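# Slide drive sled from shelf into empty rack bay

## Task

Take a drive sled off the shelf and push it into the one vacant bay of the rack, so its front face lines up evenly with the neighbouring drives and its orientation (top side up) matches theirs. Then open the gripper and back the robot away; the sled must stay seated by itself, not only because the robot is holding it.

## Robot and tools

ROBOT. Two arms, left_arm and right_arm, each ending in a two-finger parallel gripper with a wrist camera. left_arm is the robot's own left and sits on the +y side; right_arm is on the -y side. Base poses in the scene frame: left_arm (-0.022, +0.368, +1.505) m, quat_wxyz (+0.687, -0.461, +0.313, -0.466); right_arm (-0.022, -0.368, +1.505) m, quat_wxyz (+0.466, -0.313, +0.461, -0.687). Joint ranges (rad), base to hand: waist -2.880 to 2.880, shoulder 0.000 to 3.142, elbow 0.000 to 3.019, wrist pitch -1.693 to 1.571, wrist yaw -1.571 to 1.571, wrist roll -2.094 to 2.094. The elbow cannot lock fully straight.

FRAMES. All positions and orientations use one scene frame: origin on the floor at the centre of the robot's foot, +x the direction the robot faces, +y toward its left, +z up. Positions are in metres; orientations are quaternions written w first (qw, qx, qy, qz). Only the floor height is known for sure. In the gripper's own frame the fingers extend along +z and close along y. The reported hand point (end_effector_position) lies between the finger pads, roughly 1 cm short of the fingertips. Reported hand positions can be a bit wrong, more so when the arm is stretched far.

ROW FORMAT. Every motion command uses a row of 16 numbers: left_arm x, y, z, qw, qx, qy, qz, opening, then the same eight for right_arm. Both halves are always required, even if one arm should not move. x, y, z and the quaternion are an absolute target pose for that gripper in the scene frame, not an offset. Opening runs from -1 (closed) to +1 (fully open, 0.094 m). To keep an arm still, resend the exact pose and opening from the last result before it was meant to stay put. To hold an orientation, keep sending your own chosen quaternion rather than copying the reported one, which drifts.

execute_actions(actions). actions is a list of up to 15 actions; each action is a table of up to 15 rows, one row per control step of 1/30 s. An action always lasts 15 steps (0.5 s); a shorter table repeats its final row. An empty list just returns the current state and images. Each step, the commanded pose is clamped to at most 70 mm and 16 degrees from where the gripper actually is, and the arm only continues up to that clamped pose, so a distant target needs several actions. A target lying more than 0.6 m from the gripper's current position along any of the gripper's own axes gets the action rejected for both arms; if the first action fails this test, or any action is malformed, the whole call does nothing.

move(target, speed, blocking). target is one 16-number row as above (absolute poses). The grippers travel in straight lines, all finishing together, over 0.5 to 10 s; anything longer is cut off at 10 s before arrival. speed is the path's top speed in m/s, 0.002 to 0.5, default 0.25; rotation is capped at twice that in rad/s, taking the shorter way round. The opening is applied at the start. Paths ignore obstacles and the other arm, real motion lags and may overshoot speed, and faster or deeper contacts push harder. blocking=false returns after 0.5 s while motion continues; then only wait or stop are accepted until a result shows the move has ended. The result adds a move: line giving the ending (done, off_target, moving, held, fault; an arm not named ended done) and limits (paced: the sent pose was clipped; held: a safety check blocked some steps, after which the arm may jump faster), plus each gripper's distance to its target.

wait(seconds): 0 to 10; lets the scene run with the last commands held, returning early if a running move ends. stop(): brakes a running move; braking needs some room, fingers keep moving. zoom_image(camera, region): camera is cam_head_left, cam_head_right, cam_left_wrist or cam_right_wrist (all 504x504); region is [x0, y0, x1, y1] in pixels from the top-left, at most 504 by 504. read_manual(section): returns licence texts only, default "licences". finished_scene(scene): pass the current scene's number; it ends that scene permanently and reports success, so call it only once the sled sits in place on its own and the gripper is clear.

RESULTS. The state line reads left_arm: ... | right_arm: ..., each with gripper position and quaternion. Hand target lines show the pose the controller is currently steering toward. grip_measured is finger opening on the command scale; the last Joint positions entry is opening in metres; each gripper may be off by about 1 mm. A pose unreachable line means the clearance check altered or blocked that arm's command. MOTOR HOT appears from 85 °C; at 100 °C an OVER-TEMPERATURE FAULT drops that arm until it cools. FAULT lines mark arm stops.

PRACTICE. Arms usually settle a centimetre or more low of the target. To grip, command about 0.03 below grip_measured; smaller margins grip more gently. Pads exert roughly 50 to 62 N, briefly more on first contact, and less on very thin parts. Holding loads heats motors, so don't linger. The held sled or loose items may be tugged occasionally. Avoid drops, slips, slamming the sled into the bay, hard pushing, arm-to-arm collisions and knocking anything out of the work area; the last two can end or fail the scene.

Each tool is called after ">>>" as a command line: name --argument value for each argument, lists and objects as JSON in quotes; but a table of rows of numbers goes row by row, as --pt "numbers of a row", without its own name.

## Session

>>> execute_actions --actions '[]'

Scene clock: 0.00 s.
left_arm: end_effector_position=(+0.4857, -0.2219, +1.1551) grip_measured=+0.358 end_effector_quat_wxyz=(+0.189, -0.534, +0.612, -0.552) | right_arm: end_effector_position=(+0.5018, +0.0250, +1.1831) grip_measured=+1.000 end_effector_quat_wxyz=(+0.006, +0.432, -0.901, +0.045)
Joint positions: left_arm=[ 0.5    2.545  1.692  1.293 -0.099 -0.984  0.064] | right_arm=[ 2.707  1.952  1.536 -0.35   1.087 -0.591  0.094]
Joint velocities: left_arm=[-0.015 -0.015 -0.012 -0.002 -0.007 -0.051  0.   ] | right_arm=[-0.005 -0.005 -0.012 -0.007 -0.095  0.007  0.   ]
Hand target (left_arm): +0.485, -0.219, +1.150; +0.190, -0.535, +0.613, -0.549
Hand target (right_arm): +0.505, +0.026, +1.184; -0.004, -0.430, +0.902, -0.045

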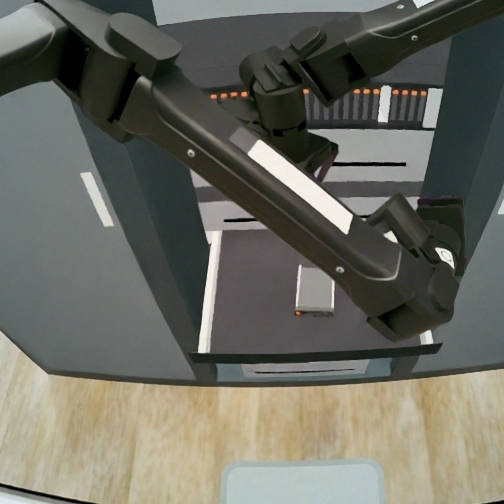

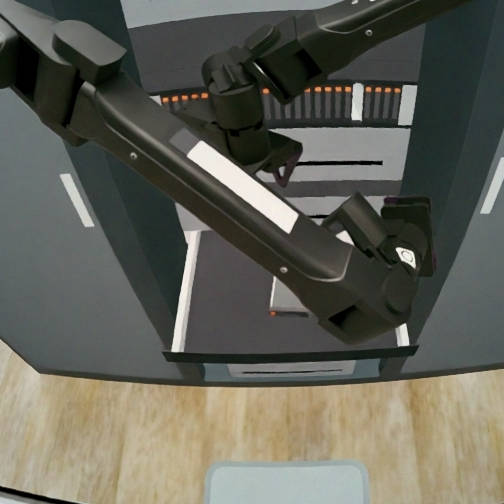

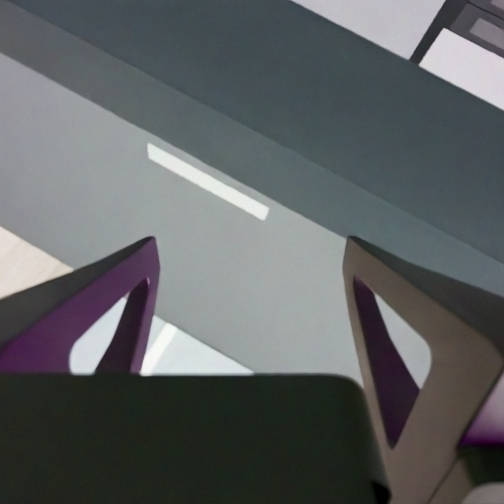

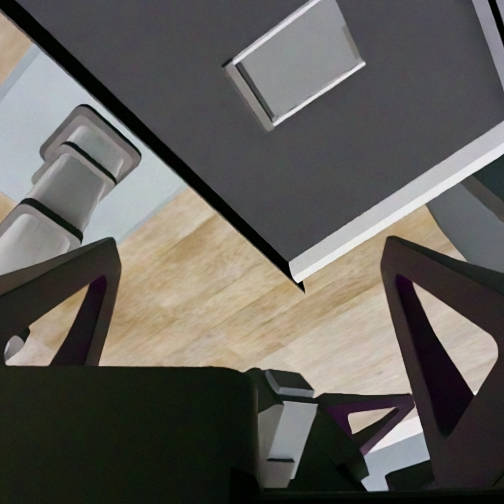

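>>> move --target '[0.485,-0.219,1.150,0.190,-0.535,0.613,-0.549,0.36,0.53,0.0,1.34,-0.004,-0.430,0.902,-0.045,1]' --speed 0.12

>>> move --target '[0.40,0.25,1.12,0.190,-0.535,0.613,-0.549,0.36,0.53,0.0,1.34,-0.004,-0.430,0.902,-0.045,1]' --speed 0.15 --blocking false

>>> wait --seconds 1.2

Scene clock: 12.90 s.
left_arm: end_effector_position=(+0.4857, -0.2219, +1.1551) grip_measured=+0.358 end_effector_quat_wxyz=(+0.189, -0.534, +0.612, -0.552) | right_arm: end_effector_position=(+0.5223, -0.0052, +1.3200) grip_measured=+1.000 end_effector_quat_wxyz=(+0.016, +0.440, -0.898, +0.006)
Joint positions: left_arm=[ 0.5    2.545  1.692  1.293 -0.099 -0.984  0.064] | right_arm=[ 2.866  1.748  1.524 -0.833  1.106 -0.293  0.094]
Joint velocities: left_arm=[-0.015  0.015 -0.007 -0.002 -0.022 -0.066  0.001] | right_arm=[-0.005  0.005 -0.007 -0.012  0.007 -0.022  0.   ]
Hand target (left_arm): +0.485, -0.219, +1.150; +0.190, -0.535, +0.613, -0.549
Hand target (right_arm): +0.533, -0.003, +1.334; -0.006, -0.430, +0.903, +0.002
Off the commanded pose (left_arm): 0.006 m, 0 deg.
Off the commanded pose (right_arm): 0.022 m, 5 deg.
joint sent to its limit (right arm) — the command would take joint 1 (waist) past its upper limit, so that joint was sent only as far as its limit.
move: off_target (right_arm)

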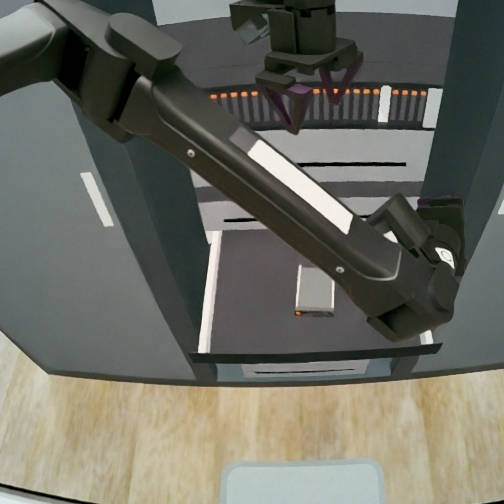

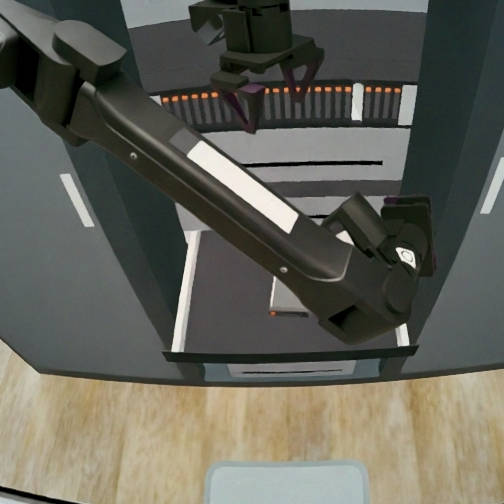

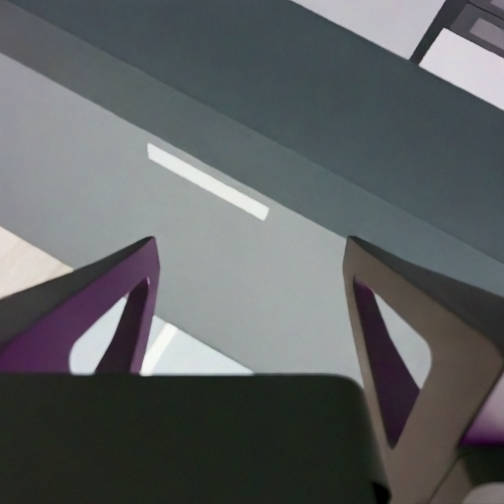

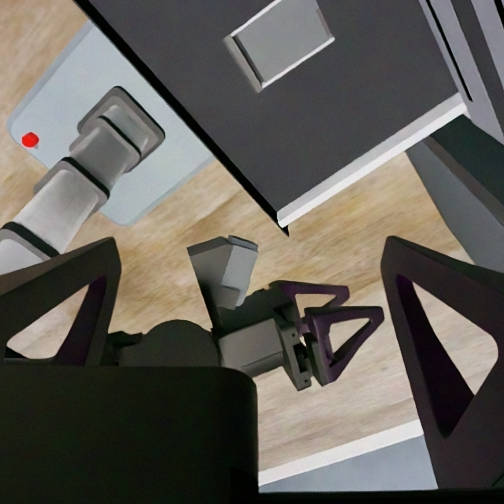

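Scene clock: 13.40 s.
left_arm: end_effector_position=(+0.4582, -0.1924, +1.1709) grip_measured=+0.358 end_effector_quat_wxyz=(+0.170, -0.522, +0.617, -0.564) | right_arm: end_effector_position=(+0.5234, -0.0068, +1.3201) grip_measured=+1.000 end_effector_quat_wxyz=(+0.015, +0.440, -0.898, +0.011)
Joint positions: left_arm=[ 0.51   2.469  1.505  1.37  -0.05  -0.995  0.064] | right_arm=[ 2.866  1.748  1.524 -0.833  1.118 -0.293  0.094]
Joint velocities: left_arm=[ 0.132 -0.23  -0.427  0.227  0.051 -0.095  0.   ] | right_arm=[ 0.005  0.005 -0.017 -0.012  0.066 -0.022  0.   ]
Hand target (left_arm): +0.474, -0.156, +1.150; +0.189, -0.534, +0.612, -0.551
Hand target (right_arm): +0.523, -0.004, +1.323; -0.014, -0.438, +0.899, -0.011
Off the commanded pose (left_arm): 0.449 m, 3 deg.
Off the commanded pose (right_arm): 0.022 m, 4 deg.
move: running

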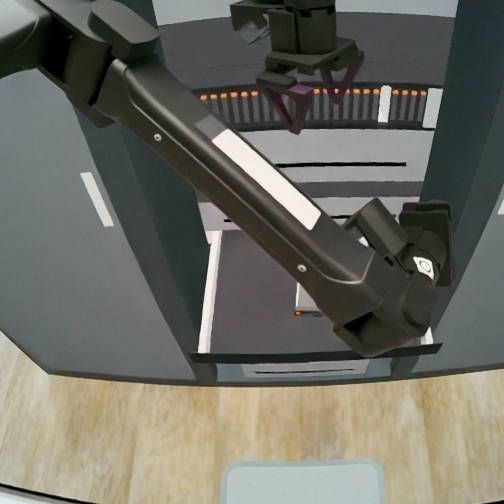

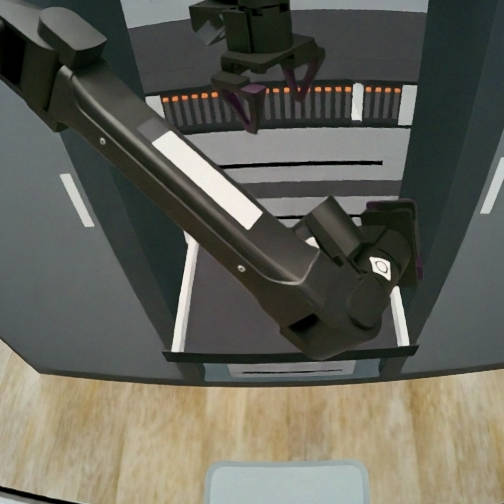

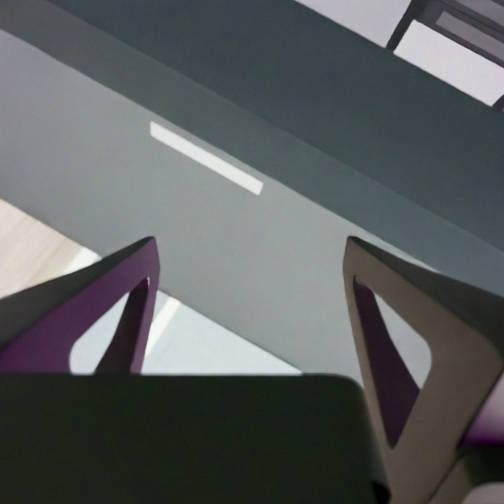

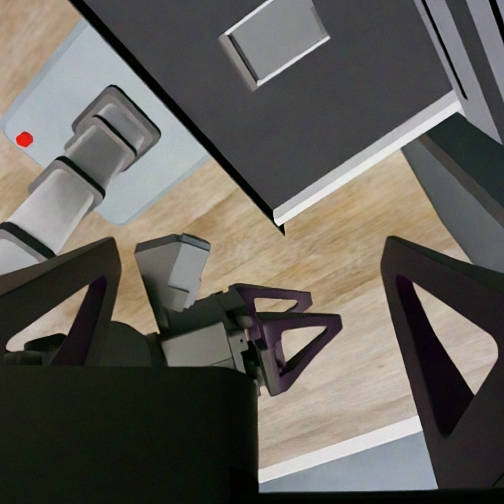

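Scene clock: 14.60 s.
left_arm: end_effector_position=(+0.4418, -0.0054, +1.1447) grip_measured=+0.358 end_effector_quat_wxyz=(+0.167, -0.525, +0.624, -0.553) | right_arm: end_effector_position=(+0.5245, -0.0121, +1.3203) grip_measured=+1.000 end_effector_quat_wxyz=(+0.016, +0.436, -0.900, +0.026)
Joint positions: left_arm=[ 0.747  2.215  1.055  1.553  0.148 -1.082  0.064] | right_arm=[ 2.866  1.748  1.524 -0.848  1.147 -0.27   0.094]
Joint velocities: left_arm=[ 0.23  -0.259 -0.33  -0.012  0.125 -0.139 -0.   ] | right_arm=[-0.005 -0.005  0.012 -0.002 -0.022 -0.051  0.   ]
Hand target (left_arm): +0.443, +0.022, +1.138; +0.172, -0.534, +0.624, -0.544
Hand target (right_arm): +0.527, -0.003, +1.329; -0.010, -0.435, +0.900, -0.022
Off the commanded pose (left_arm): 0.260 m, 3 deg.
Off the commanded pose (right_arm): 0.024 m, 3 deg.
joint sent to its limit (left arm) — the command would take joint 4 (wrist pitch) past its upper limit, so that joint was sent only as far as its limit.
joint sent to its limit (right arm) — the command would take joint 1 (waist) past its upper limit, so that joint was sent only as far as its limit.
earlier move: running
wait: 1.20 s; no rest

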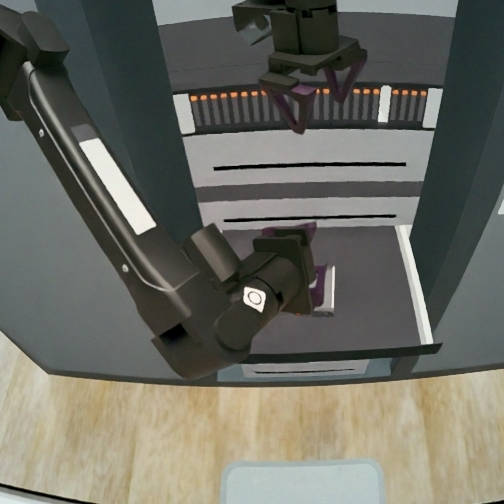

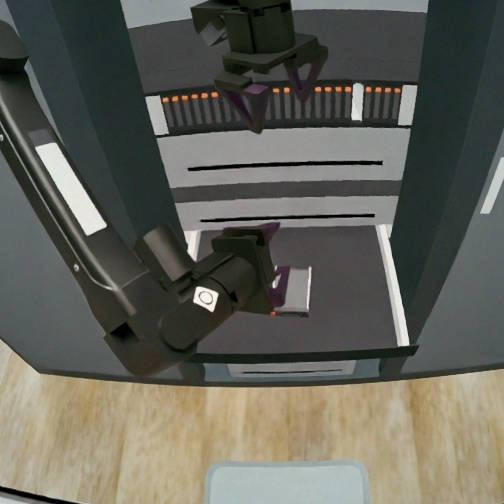

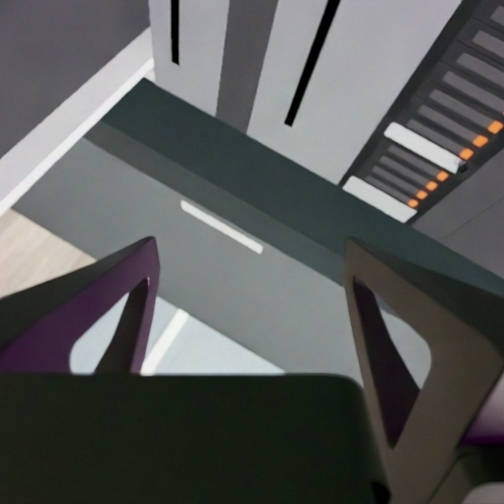

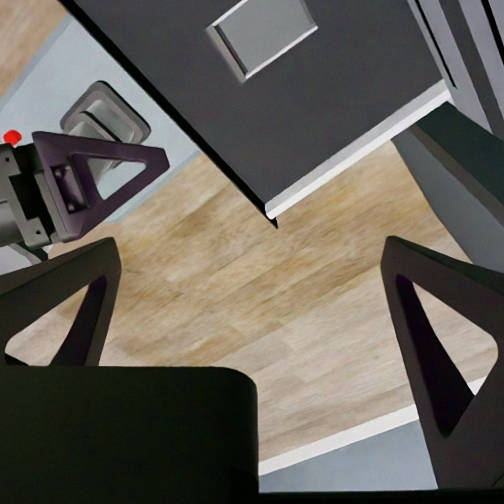

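>>> wait --seconds 3

>>> move --target '[0.40,0.25,1.15,0.390,-0.077,0.875,-0.277,1,0.45,-0.30,1.25,0.43,0,0.903,0,1]' --speed 0.25

Scene clock: 19.40 s.
left_arm: end_effector_position=(+0.4082, +0.2460, +1.1148) grip_measured=+0.358 end_effector_quat_wxyz=(+0.135, -0.530, +0.654, -0.523) | right_arm: end_effector_position=(+0.5188, -0.0055, +1.3202) grip_measured=+1.000 end_effector_quat_wxyz=(+0.021, +0.437, -0.899, +0.001)
Joint positions: left_arm=[ 1.236  1.918  0.714  1.553  0.573 -1.233  0.064] | right_arm=[ 2.866  1.748  1.524 -0.853  1.096 -0.27   0.094]
Joint velocities: left_arm=[-0.015  0.005 -0.002 -0.017  0.095 -0.081  0.   ] | right_arm=[ 0.015 -0.024  0.002  0.012  0.066  0.022  0.   ]
Hand target (left_arm): +0.402, +0.250, +1.122; +0.132, -0.533, +0.653, -0.522
Hand target (right_arm): +0.531, -0.002, +1.334; -0.011, -0.429, +0.903, +0.006
Off the commanded pose (left_arm): 0.011 m, 8 deg.
Off the commanded pose (right_arm): 0.023 m, 5 deg.
earlier move: off_target (left_arm, right_arm)
wait: 0.00 of 3 s (the move ended)

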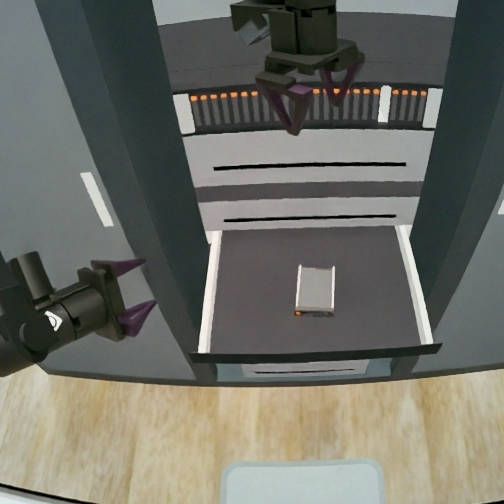

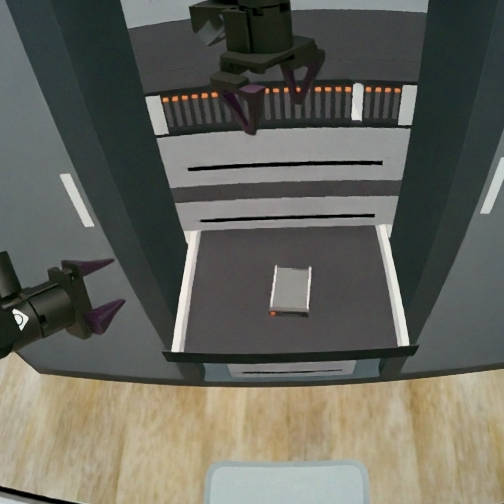

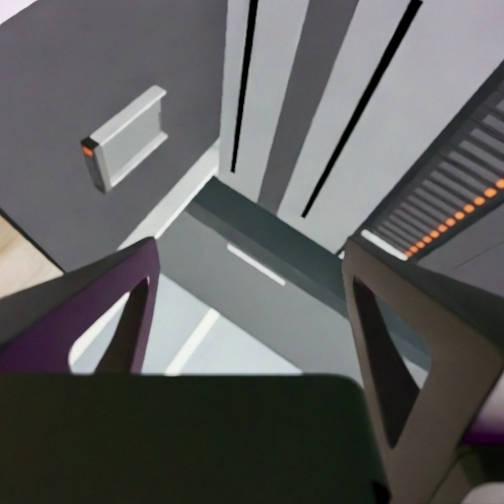

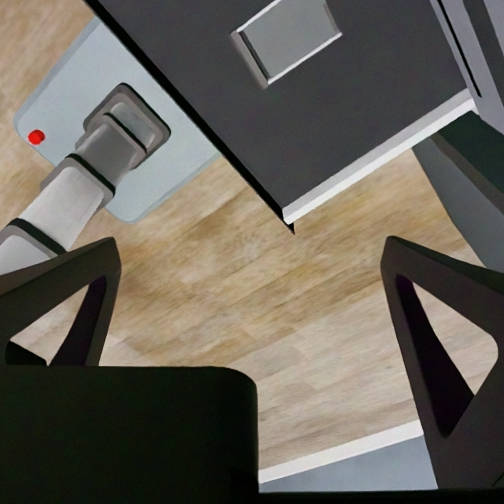

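Scene clock: 22.50 s.
left_arm: end_effector_position=(+0.4034, +0.2532, +1.1379) grip_measured=+1.000 end_effector_quat_wxyz=(+0.387, -0.081, +0.877, -0.275) | right_arm: end_effector_position=(+0.4578, -0.2942, +1.2479) grip_measured=+1.000 end_effector_quat_wxyz=(+0.423, +0.006, +0.906, +0.004)
Joint positions: left_arm=[1.169 1.823 0.599 1.515 0.334 0.048 0.094] | right_arm=[ 2.242  1.472  0.444  1.481  0.32  -0.524  0.094]
Joint velocities: left_arm=[-0.005 -0.005 -0.012  0.012  0.037  0.007  0.   ] | right_arm=[-0.015 -0.015 -0.007 -0.002 -0.022  0.037  0.   ]
Hand target (left_arm): +0.400, +0.250, +1.150; +0.389, -0.076, +0.875, -0.277
Hand target (right_arm): +0.450, -0.297, +1.246; +0.419, +0.009, +0.908, +0.004
Off the commanded pose (left_arm): 0.013 m, 1 deg.
Off the commanded pose (right_arm): 0.010 m, 1 deg.
move: off_target (left_arm)

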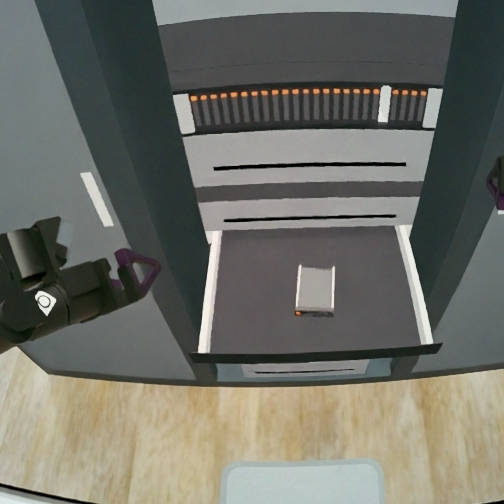

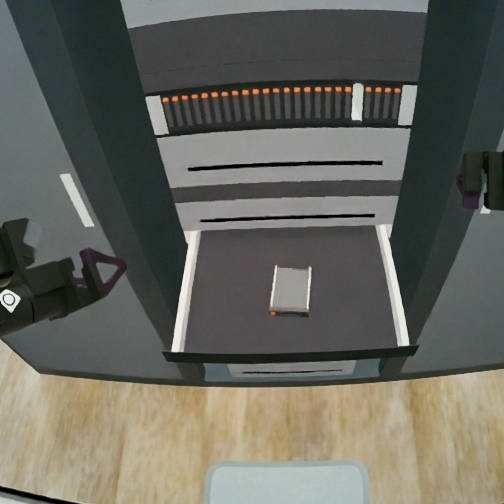

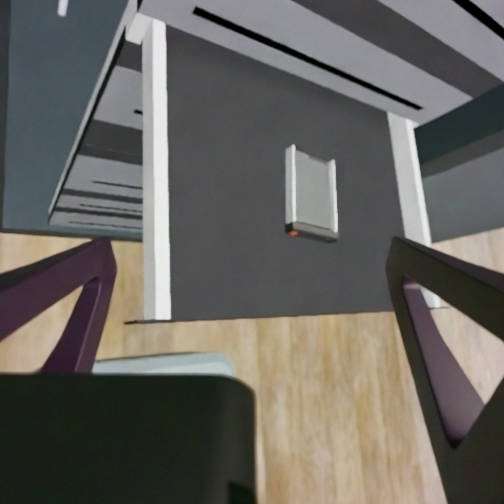

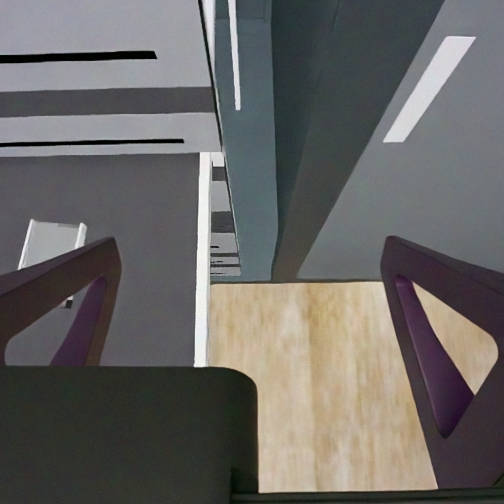

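>>> zoom_image --camera "cam_head_left" --region '[160, 70, 460, 150]'

Region (160, 70, 460, 150) of cam_head_left's 504x504 image, scaled by 1.680, with more detail than that image has; it fills the top 134 rows of this view, and the rest is white.

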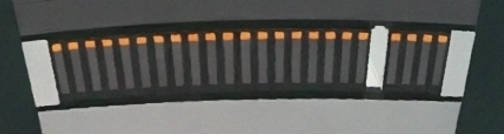

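>>> move --target '[0.40,0.25,1.15,0.390,-0.077,0.875,-0.277,1,0.55,-0.15,1.22,0.304,0.304,0.638,0.638,1]' --speed 0.3

Scene clock: 77.90 s.
left_arm: end_effector_position=(+0.4039, +0.2536, +1.1383) grip_measured=+1.000 end_effector_quat_wxyz=(+0.388, -0.080, +0.876, -0.274) | right_arm: end_effector_position=(+0.5521, -0.1444, +1.2250) grip_measured=+1.000 end_effector_quat_wxyz=(+0.299, +0.303, +0.640, +0.640)
Joint positions: left_arm=[1.169 1.823 0.599 1.518 0.334 0.051 0.094] | right_arm=[ 2.164  1.793  0.927  1.47  -0.674  0.849  0.094]
Joint velocities: left_arm=[-0.024 -0.005 -0.012  0.002  0.022  0.007  0.   ] | right_arm=[ 0.005  0.005 -0.017  0.002 -0.037 -0.007  0.   ]
Hand target (left_arm): +0.400, +0.250, +1.150; +0.390, -0.077, +0.875, -0.277
Hand target (right_arm): +0.552, -0.149, +1.220; +0.302, +0.306, +0.638, +0.639
Off the commanded pose (left_arm): 0.013 m, 1 deg.
Off the commanded pose (right_arm): 0.008 m, 1 deg.
move: off_target (left_arm)

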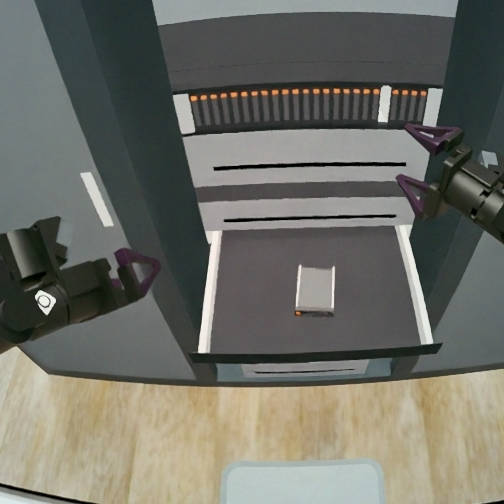

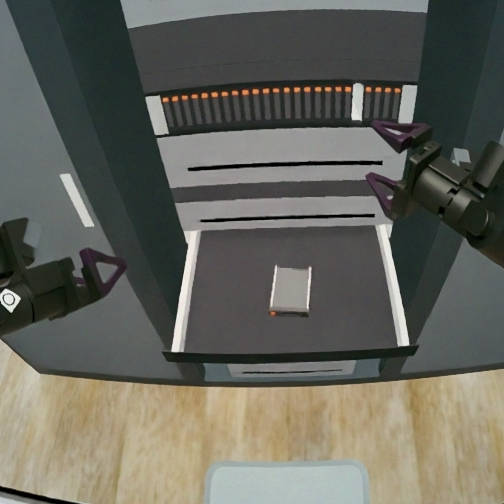

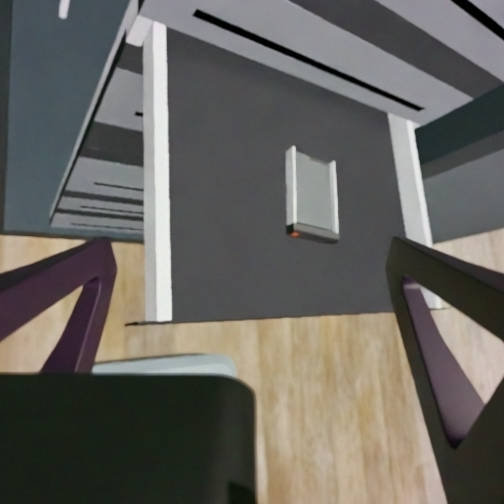

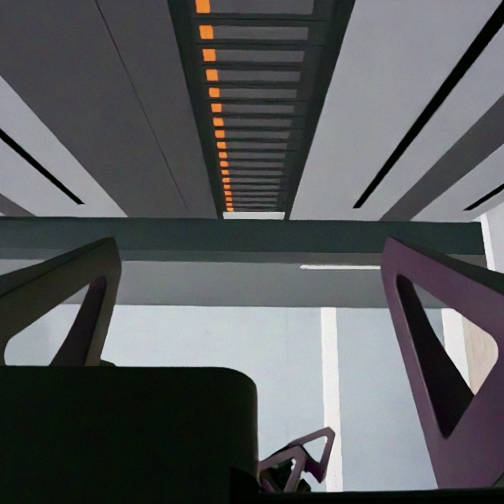

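>>> move --target '[0.40,0.25,1.15,0.390,-0.077,0.875,-0.277,1,0.55,-0.16,1.22,0.666,-0.236,0.666,0.236,1]' --speed 0.4

>>> move --target '[0.40,0.25,1.15,0.390,-0.077,0.875,-0.277,1,0.56,-0.17,1.22,0.638,-0.638,0.304,-0.304,1]' --speed 0.4

Scene clock: 106.93 s.
left_arm: end_effector_position=(+0.4039, +0.2536, +1.1383) grip_measured=+1.000 end_effector_quat_wxyz=(+0.388, -0.080, +0.876, -0.274) | right_arm: end_effector_position=(+0.5522, -0.1507, +1.2249) grip_measured=+1.000 end_effector_quat_wxyz=(+0.665, -0.229, +0.666, +0.250)
Joint positions: left_arm=[1.169 1.823 0.599 1.518 0.334 0.051 0.094] | right_arm=[ 2.151  1.793  0.927  1.489 -0.691 -0.681  0.094]
Joint velocities: left_arm=[-0.015 -0.015 -0.007  0.002  0.022 -0.037  0.   ] | right_arm=[-0.015 -0.015 -0.012  0.022 -0.007 -0.081  0.   ]
Hand target (left_arm): +0.400, +0.250, +1.150; +0.390, -0.077, +0.875, -0.277
Hand target (right_arm): +0.550, -0.160, +1.220; +0.667, -0.236, +0.667, +0.236
Off the commanded pose (left_arm): 0.013 m, 1 deg.
Off the commanded pose (right_arm): 0.011 m, 2 deg.
move: off_target (left_arm, right_arm)

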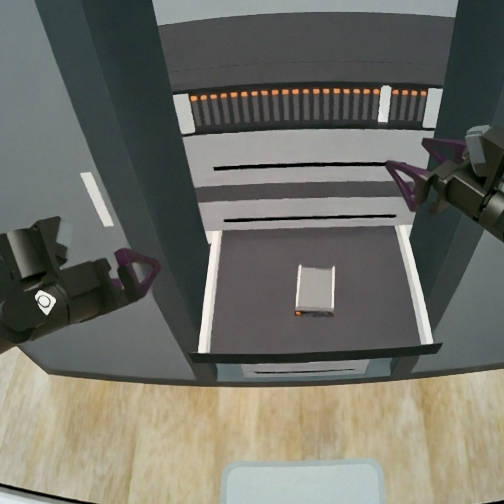

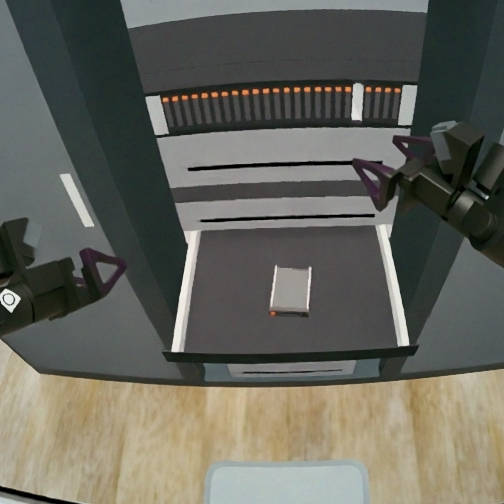

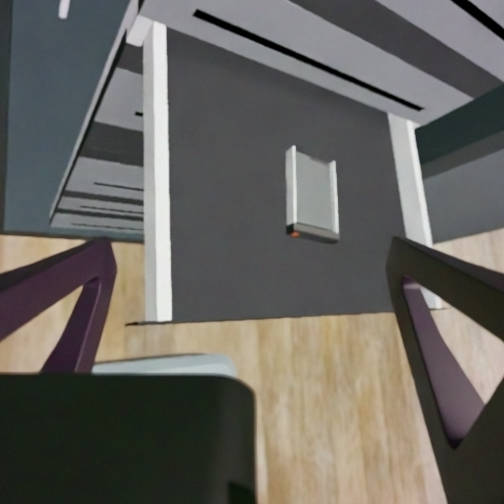

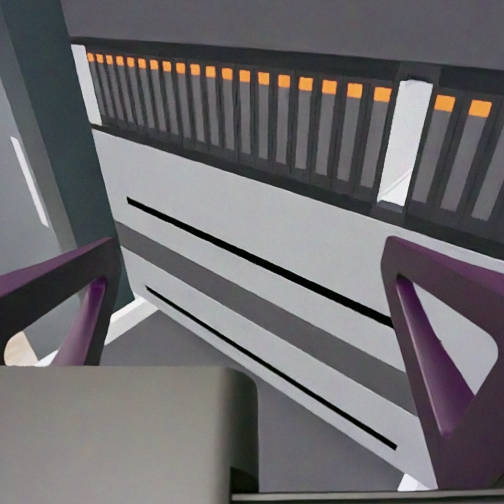

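Scene clock: 109.40 s.
left_arm: end_effector_position=(+0.4039, +0.2536, +1.1383) grip_measured=+1.000 end_effector_quat_wxyz=(+0.388, -0.080, +0.876, -0.274) | right_arm: end_effector_position=(+0.5643, -0.1649, +1.2285) grip_measured=+1.000 end_effector_quat_wxyz=(+0.680, -0.595, +0.335, -0.266)
Joint positions: left_arm=[1.169 1.823 0.599 1.518 0.334 0.051 0.094] | right_arm=[ 2.124  1.794  0.958  1.536 -0.744 -2.076  0.094]
Joint velocities: left_arm=[ 0.005 -0.015 -0.007 -0.002 -0.051  0.066  0.   ] | right_arm=[-0.015 -0.005 -0.012  0.007  0.051 -0.081  0.   ]
Hand target (left_arm): +0.400, +0.250, +1.150; +0.390, -0.077, +0.875, -0.277
Hand target (right_arm): +0.560, -0.170, +1.220; +0.673, -0.601, +0.331, -0.276
Off the commanded pose (left_arm): 0.013 m, 1 deg.
Off the commanded pose (right_arm): 0.011 m, 9 deg.
joint sent to its limit (right arm) — the command would take joint 4 (wrist pitch) past its upper limit and joint 6 (wrist roll) past its lower limit, so those joints were sent only as far as their limits.
move: off_target (left_arm, right_arm)

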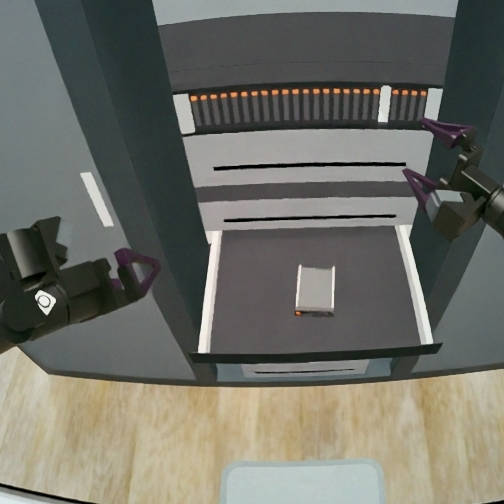

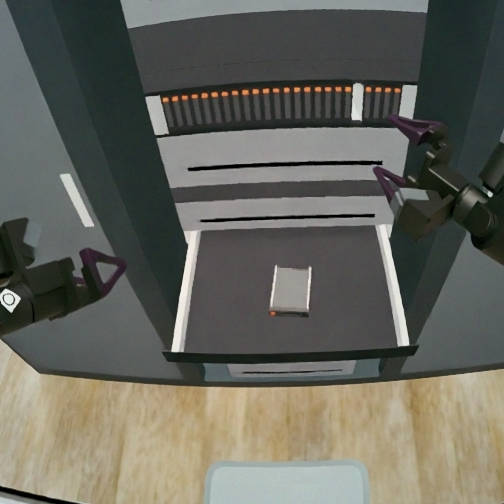

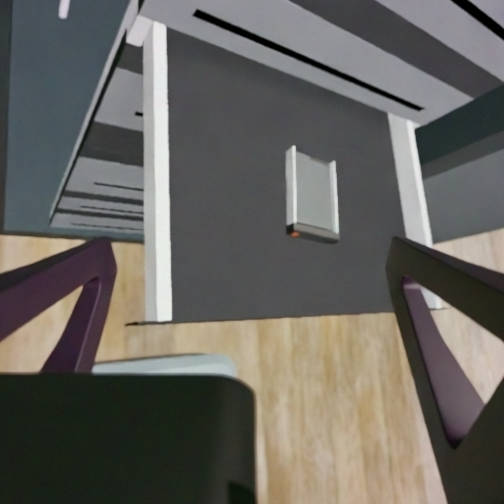

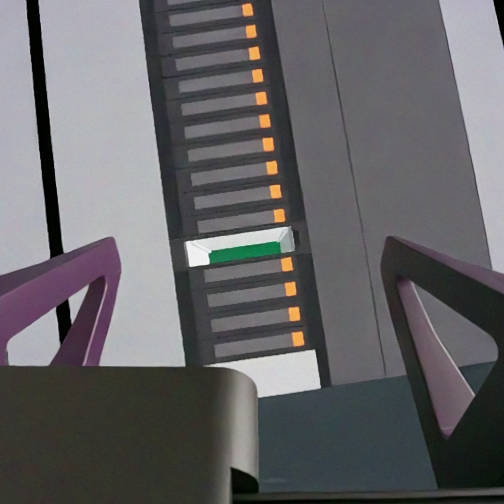

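>>> move --target '[0.40,0.25,1.15,0.390,-0.077,0.875,-0.277,1,0.58,-0.17,1.22,0.683,-0.683,0.183,-0.183,1]' --speed 0.2

Scene clock: 118.97 s.
left_arm: end_effector_position=(+0.4039, +0.2536, +1.1383) grip_measured=+1.000 end_effector_quat_wxyz=(+0.388, -0.080, +0.876, -0.274) | right_arm: end_effector_position=(+0.5748, -0.1593, +1.2227) grip_measured=+1.000 end_effector_quat_wxyz=(+0.749, -0.593, +0.232, -0.183)
Joint positions: left_arm=[1.169 1.823 0.599 1.518 0.334 0.051 0.094] | right_arm=[ 2.071  1.779  1.088  1.33  -1.077 -2.078  0.094]
Joint velocities: left_arm=[-0.005 -0.005  0.002 -0.002 -0.037 -0.037  0.   ] | right_arm=[-0.024 -0.015  0.002 -0.012  0.007 -0.051  0.   ]
Hand target (left_arm): +0.400, +0.250, +1.150; +0.390, -0.077, +0.875, -0.277
Hand target (right_arm): +0.580, -0.170, +1.221; +0.743, -0.599, +0.229, -0.191
Off the commanded pose (left_arm): 0.013 m, 1 deg.
Off the commanded pose (right_arm): 0.012 m, 14 deg.
joint sent to its limit (right arm) — the command would take joint 6 (wrist roll) past its lower limit, so that joint was sent only as far as its limit.
move: off_target (left_arm, right_arm)

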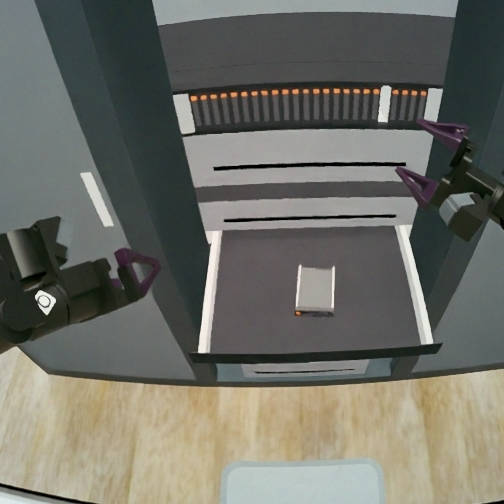

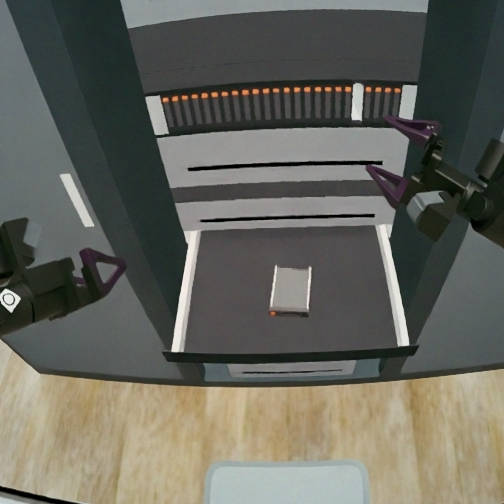

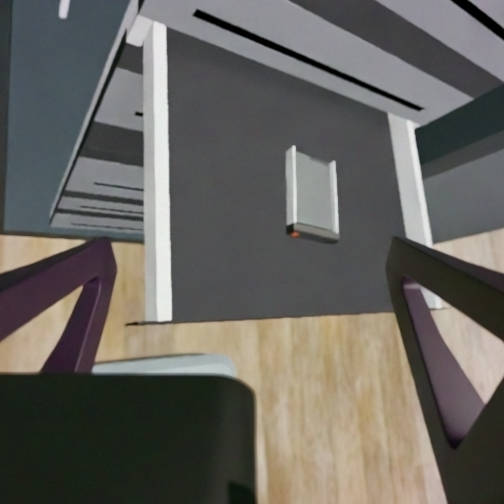

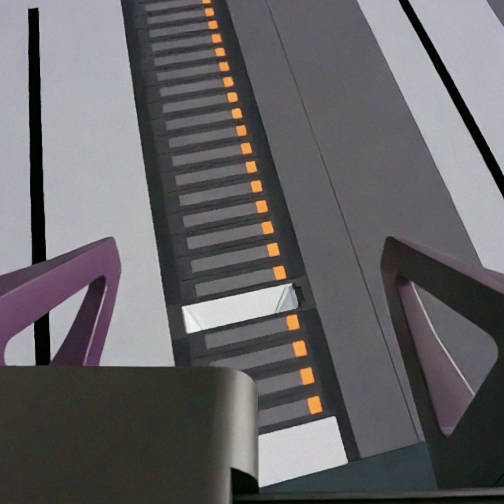

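>>> move --target '[0.40,0.25,1.15,0.390,-0.077,0.875,-0.277,1,0.45,-0.04,1.06,0.43,0,0.903,0,1]' --speed 0.35

Scene clock: 145.17 s.
left_arm: end_effector_position=(+0.4039, +0.2536, +1.1383) grip_measured=+1.000 end_effector_quat_wxyz=(+0.388, -0.080, +0.876, -0.274) | right_arm: end_effector_position=(+0.4451, -0.0511, +1.0511) grip_measured=+1.000 end_effector_quat_wxyz=(+0.408, -0.019, +0.913, -0.001)
Joint positions: left_arm=[1.169 1.823 0.599 1.518 0.334 0.051 0.094] | right_arm=[ 2.391  2.313  1.22   1.537  0.463 -0.629  0.094]
Joint velocities: left_arm=[-0.005 -0.005 -0.017  0.007 -0.022 -0.066  0.   ] | right_arm=[-0.005 -0.024  0.007 -0.027 -0.022 -0.022  0.   ]
Hand target (left_arm): +0.400, +0.250, +1.150; +0.390, -0.077, +0.875, -0.277
Hand target (right_arm): +0.446, -0.040, +1.061; +0.416, -0.007, +0.909, +0.008
Off the commanded pose (left_arm): 0.013 m, 1 deg.
Off the commanded pose (right_arm): 0.015 m, 3 deg.
joint sent to its limit (right arm) — the command would take joint 4 (wrist pitch) past its upper limit, so that joint was sent only as far as its limit.
move: off_target (left_arm, right_arm); limits=paced

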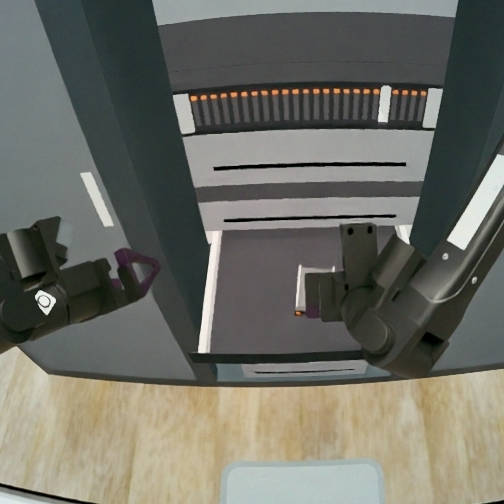

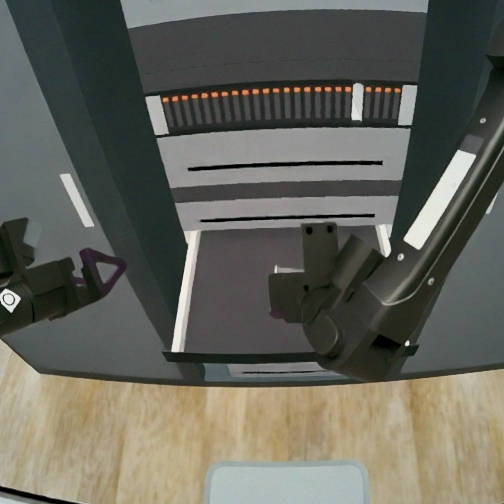

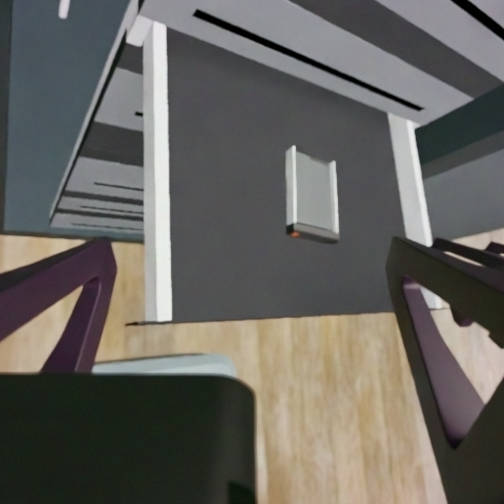

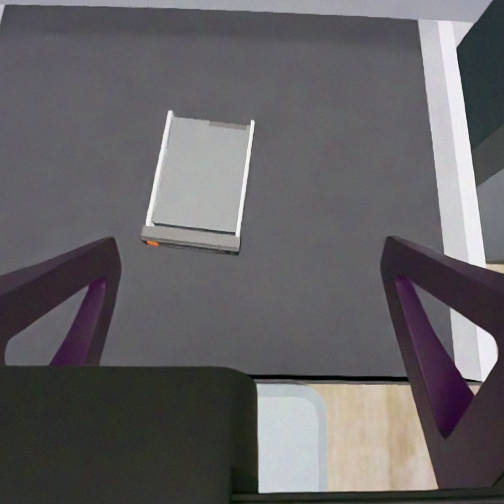

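>>> move --target '[0.40,0.25,1.15,0.390,-0.077,0.875,-0.277,1,0.49,0.0,0.94,0.342,0.041,0.94,-0.015,1]' --speed 0.2

Scene clock: 156.33 s.
left_arm: end_effector_position=(+0.4039, +0.2536, +1.1383) grip_measured=+1.000 end_effector_quat_wxyz=(+0.388, -0.080, +0.876, -0.274) | right_arm: end_effector_position=(+0.4968, +0.0126, +0.9578) grip_measured=+1.000 end_effector_quat_wxyz=(+0.352, +0.039, +0.935, -0.008)
Joint positions: left_arm=[1.169 1.823 0.599 1.518 0.334 0.051 0.094] | right_arm=[ 2.391  2.483  1.677  1.166  0.575 -0.487  0.094]
Joint velocities: left_arm=[-0.005 -0.005 -0.002  0.007 -0.051  0.037  0.   ] | right_arm=[ 0.015 -0.005  0.022  0.012  0.022  0.022  0.   ]
Hand target (left_arm): +0.400, +0.250, +1.150; +0.390, -0.077, +0.875, -0.277
Hand target (right_arm): +0.489, +0.000, +0.941; +0.342, +0.041, +0.939, -0.016
Off the commanded pose (left_arm): 0.013 m, 1 deg.
Off the commanded pose (right_arm): 0.023 m, 2 deg.
move: off_target (left_arm, right_arm)

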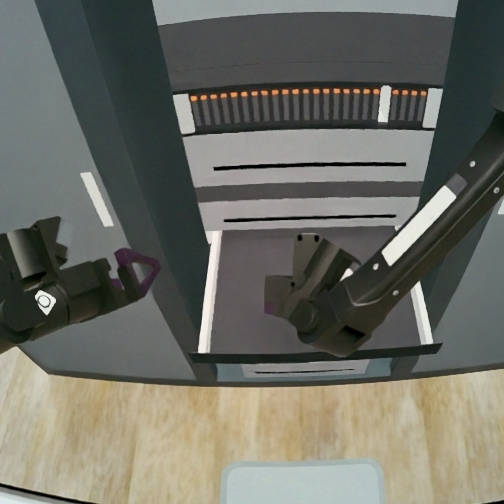

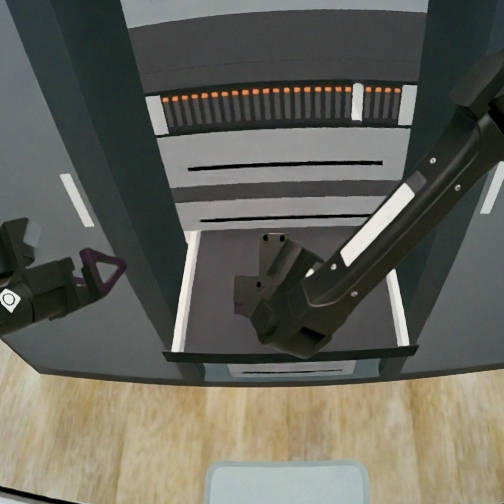

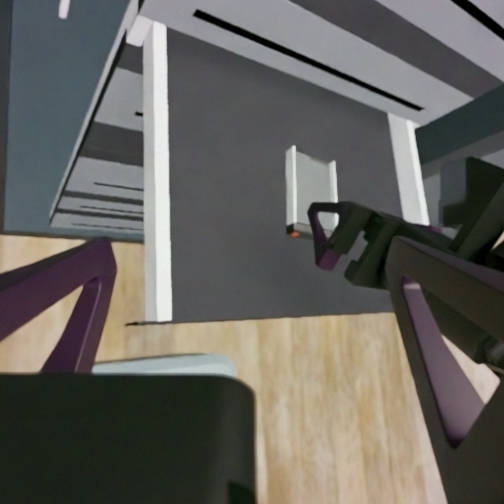

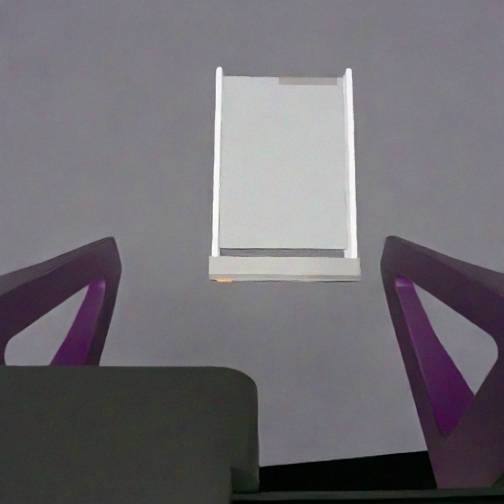

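>>> execute_actions --actions '[[[0.40,0.25,1.15,0.390,-0.077,0.875,-0.277,1,0.50,-0.012,0.915,0.43,0.036,0.903,-0.017,1]],[[0.40,0.25,1.15,0.390,-0.077,0.875,-0.277,1,0.50,-0.012,0.915,0.43,0.036,0.903,-0.017,1]],[[0.40,0.25,1.15,0.390,-0.077,0.875,-0.277,1,0.50,-0.012,0.915,0.43,0.036,0.903,-0.017,1]]]'

Scene clock: 167.20 s.
left_arm: end_effector_position=(+0.4039, +0.2536, +1.1383) grip_measured=+1.000 end_effector_quat_wxyz=(+0.388, -0.080, +0.876, -0.274) | right_arm: end_effector_position=(+0.4934, -0.0065, +0.9120) grip_measured=+1.000 end_effector_quat_wxyz=(+0.420, +0.034, +0.907, -0.010)
Joint positions: left_arm=[1.169 1.823 0.599 1.518 0.334 0.051 0.094] | right_arm=[ 2.313  2.62   1.829  1.279  0.429 -0.527  0.094]
Joint velocities: left_arm=[-0.015 -0.005 -0.007 -0.012  0.051  0.007  0.   ] | right_arm=[-0.005 -0.015 -0.002  0.002 -0.051 -0.037  0.   ]
Hand target (left_arm): +0.400, +0.250, +1.150; +0.390, -0.077, +0.875, -0.277
Hand target (right_arm): +0.500, -0.012, +0.915; +0.429, +0.036, +0.902, -0.017
Off the commanded pose (left_arm): 0.013 m, 1 deg.
Off the commanded pose (right_arm): 0.009 m, 1 deg.

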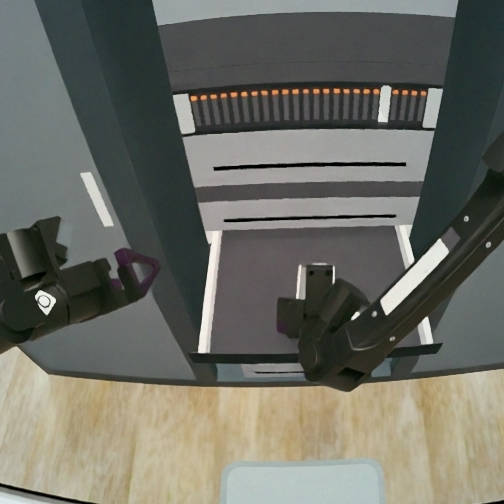

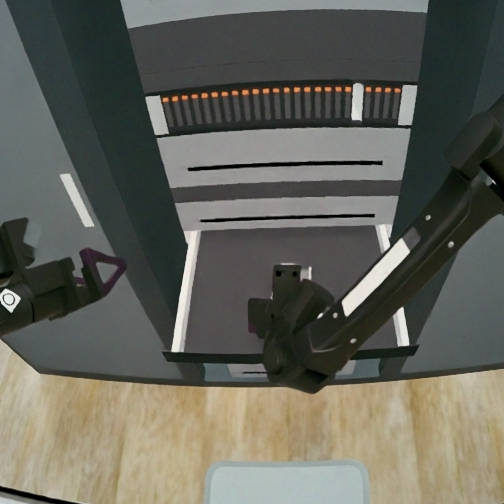

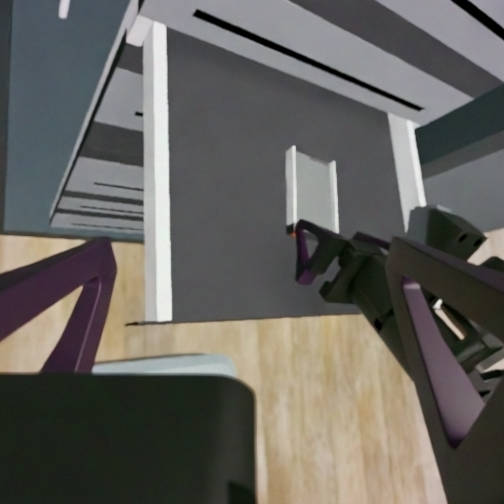

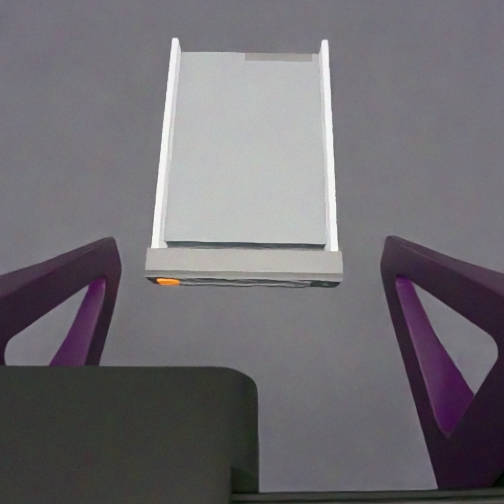

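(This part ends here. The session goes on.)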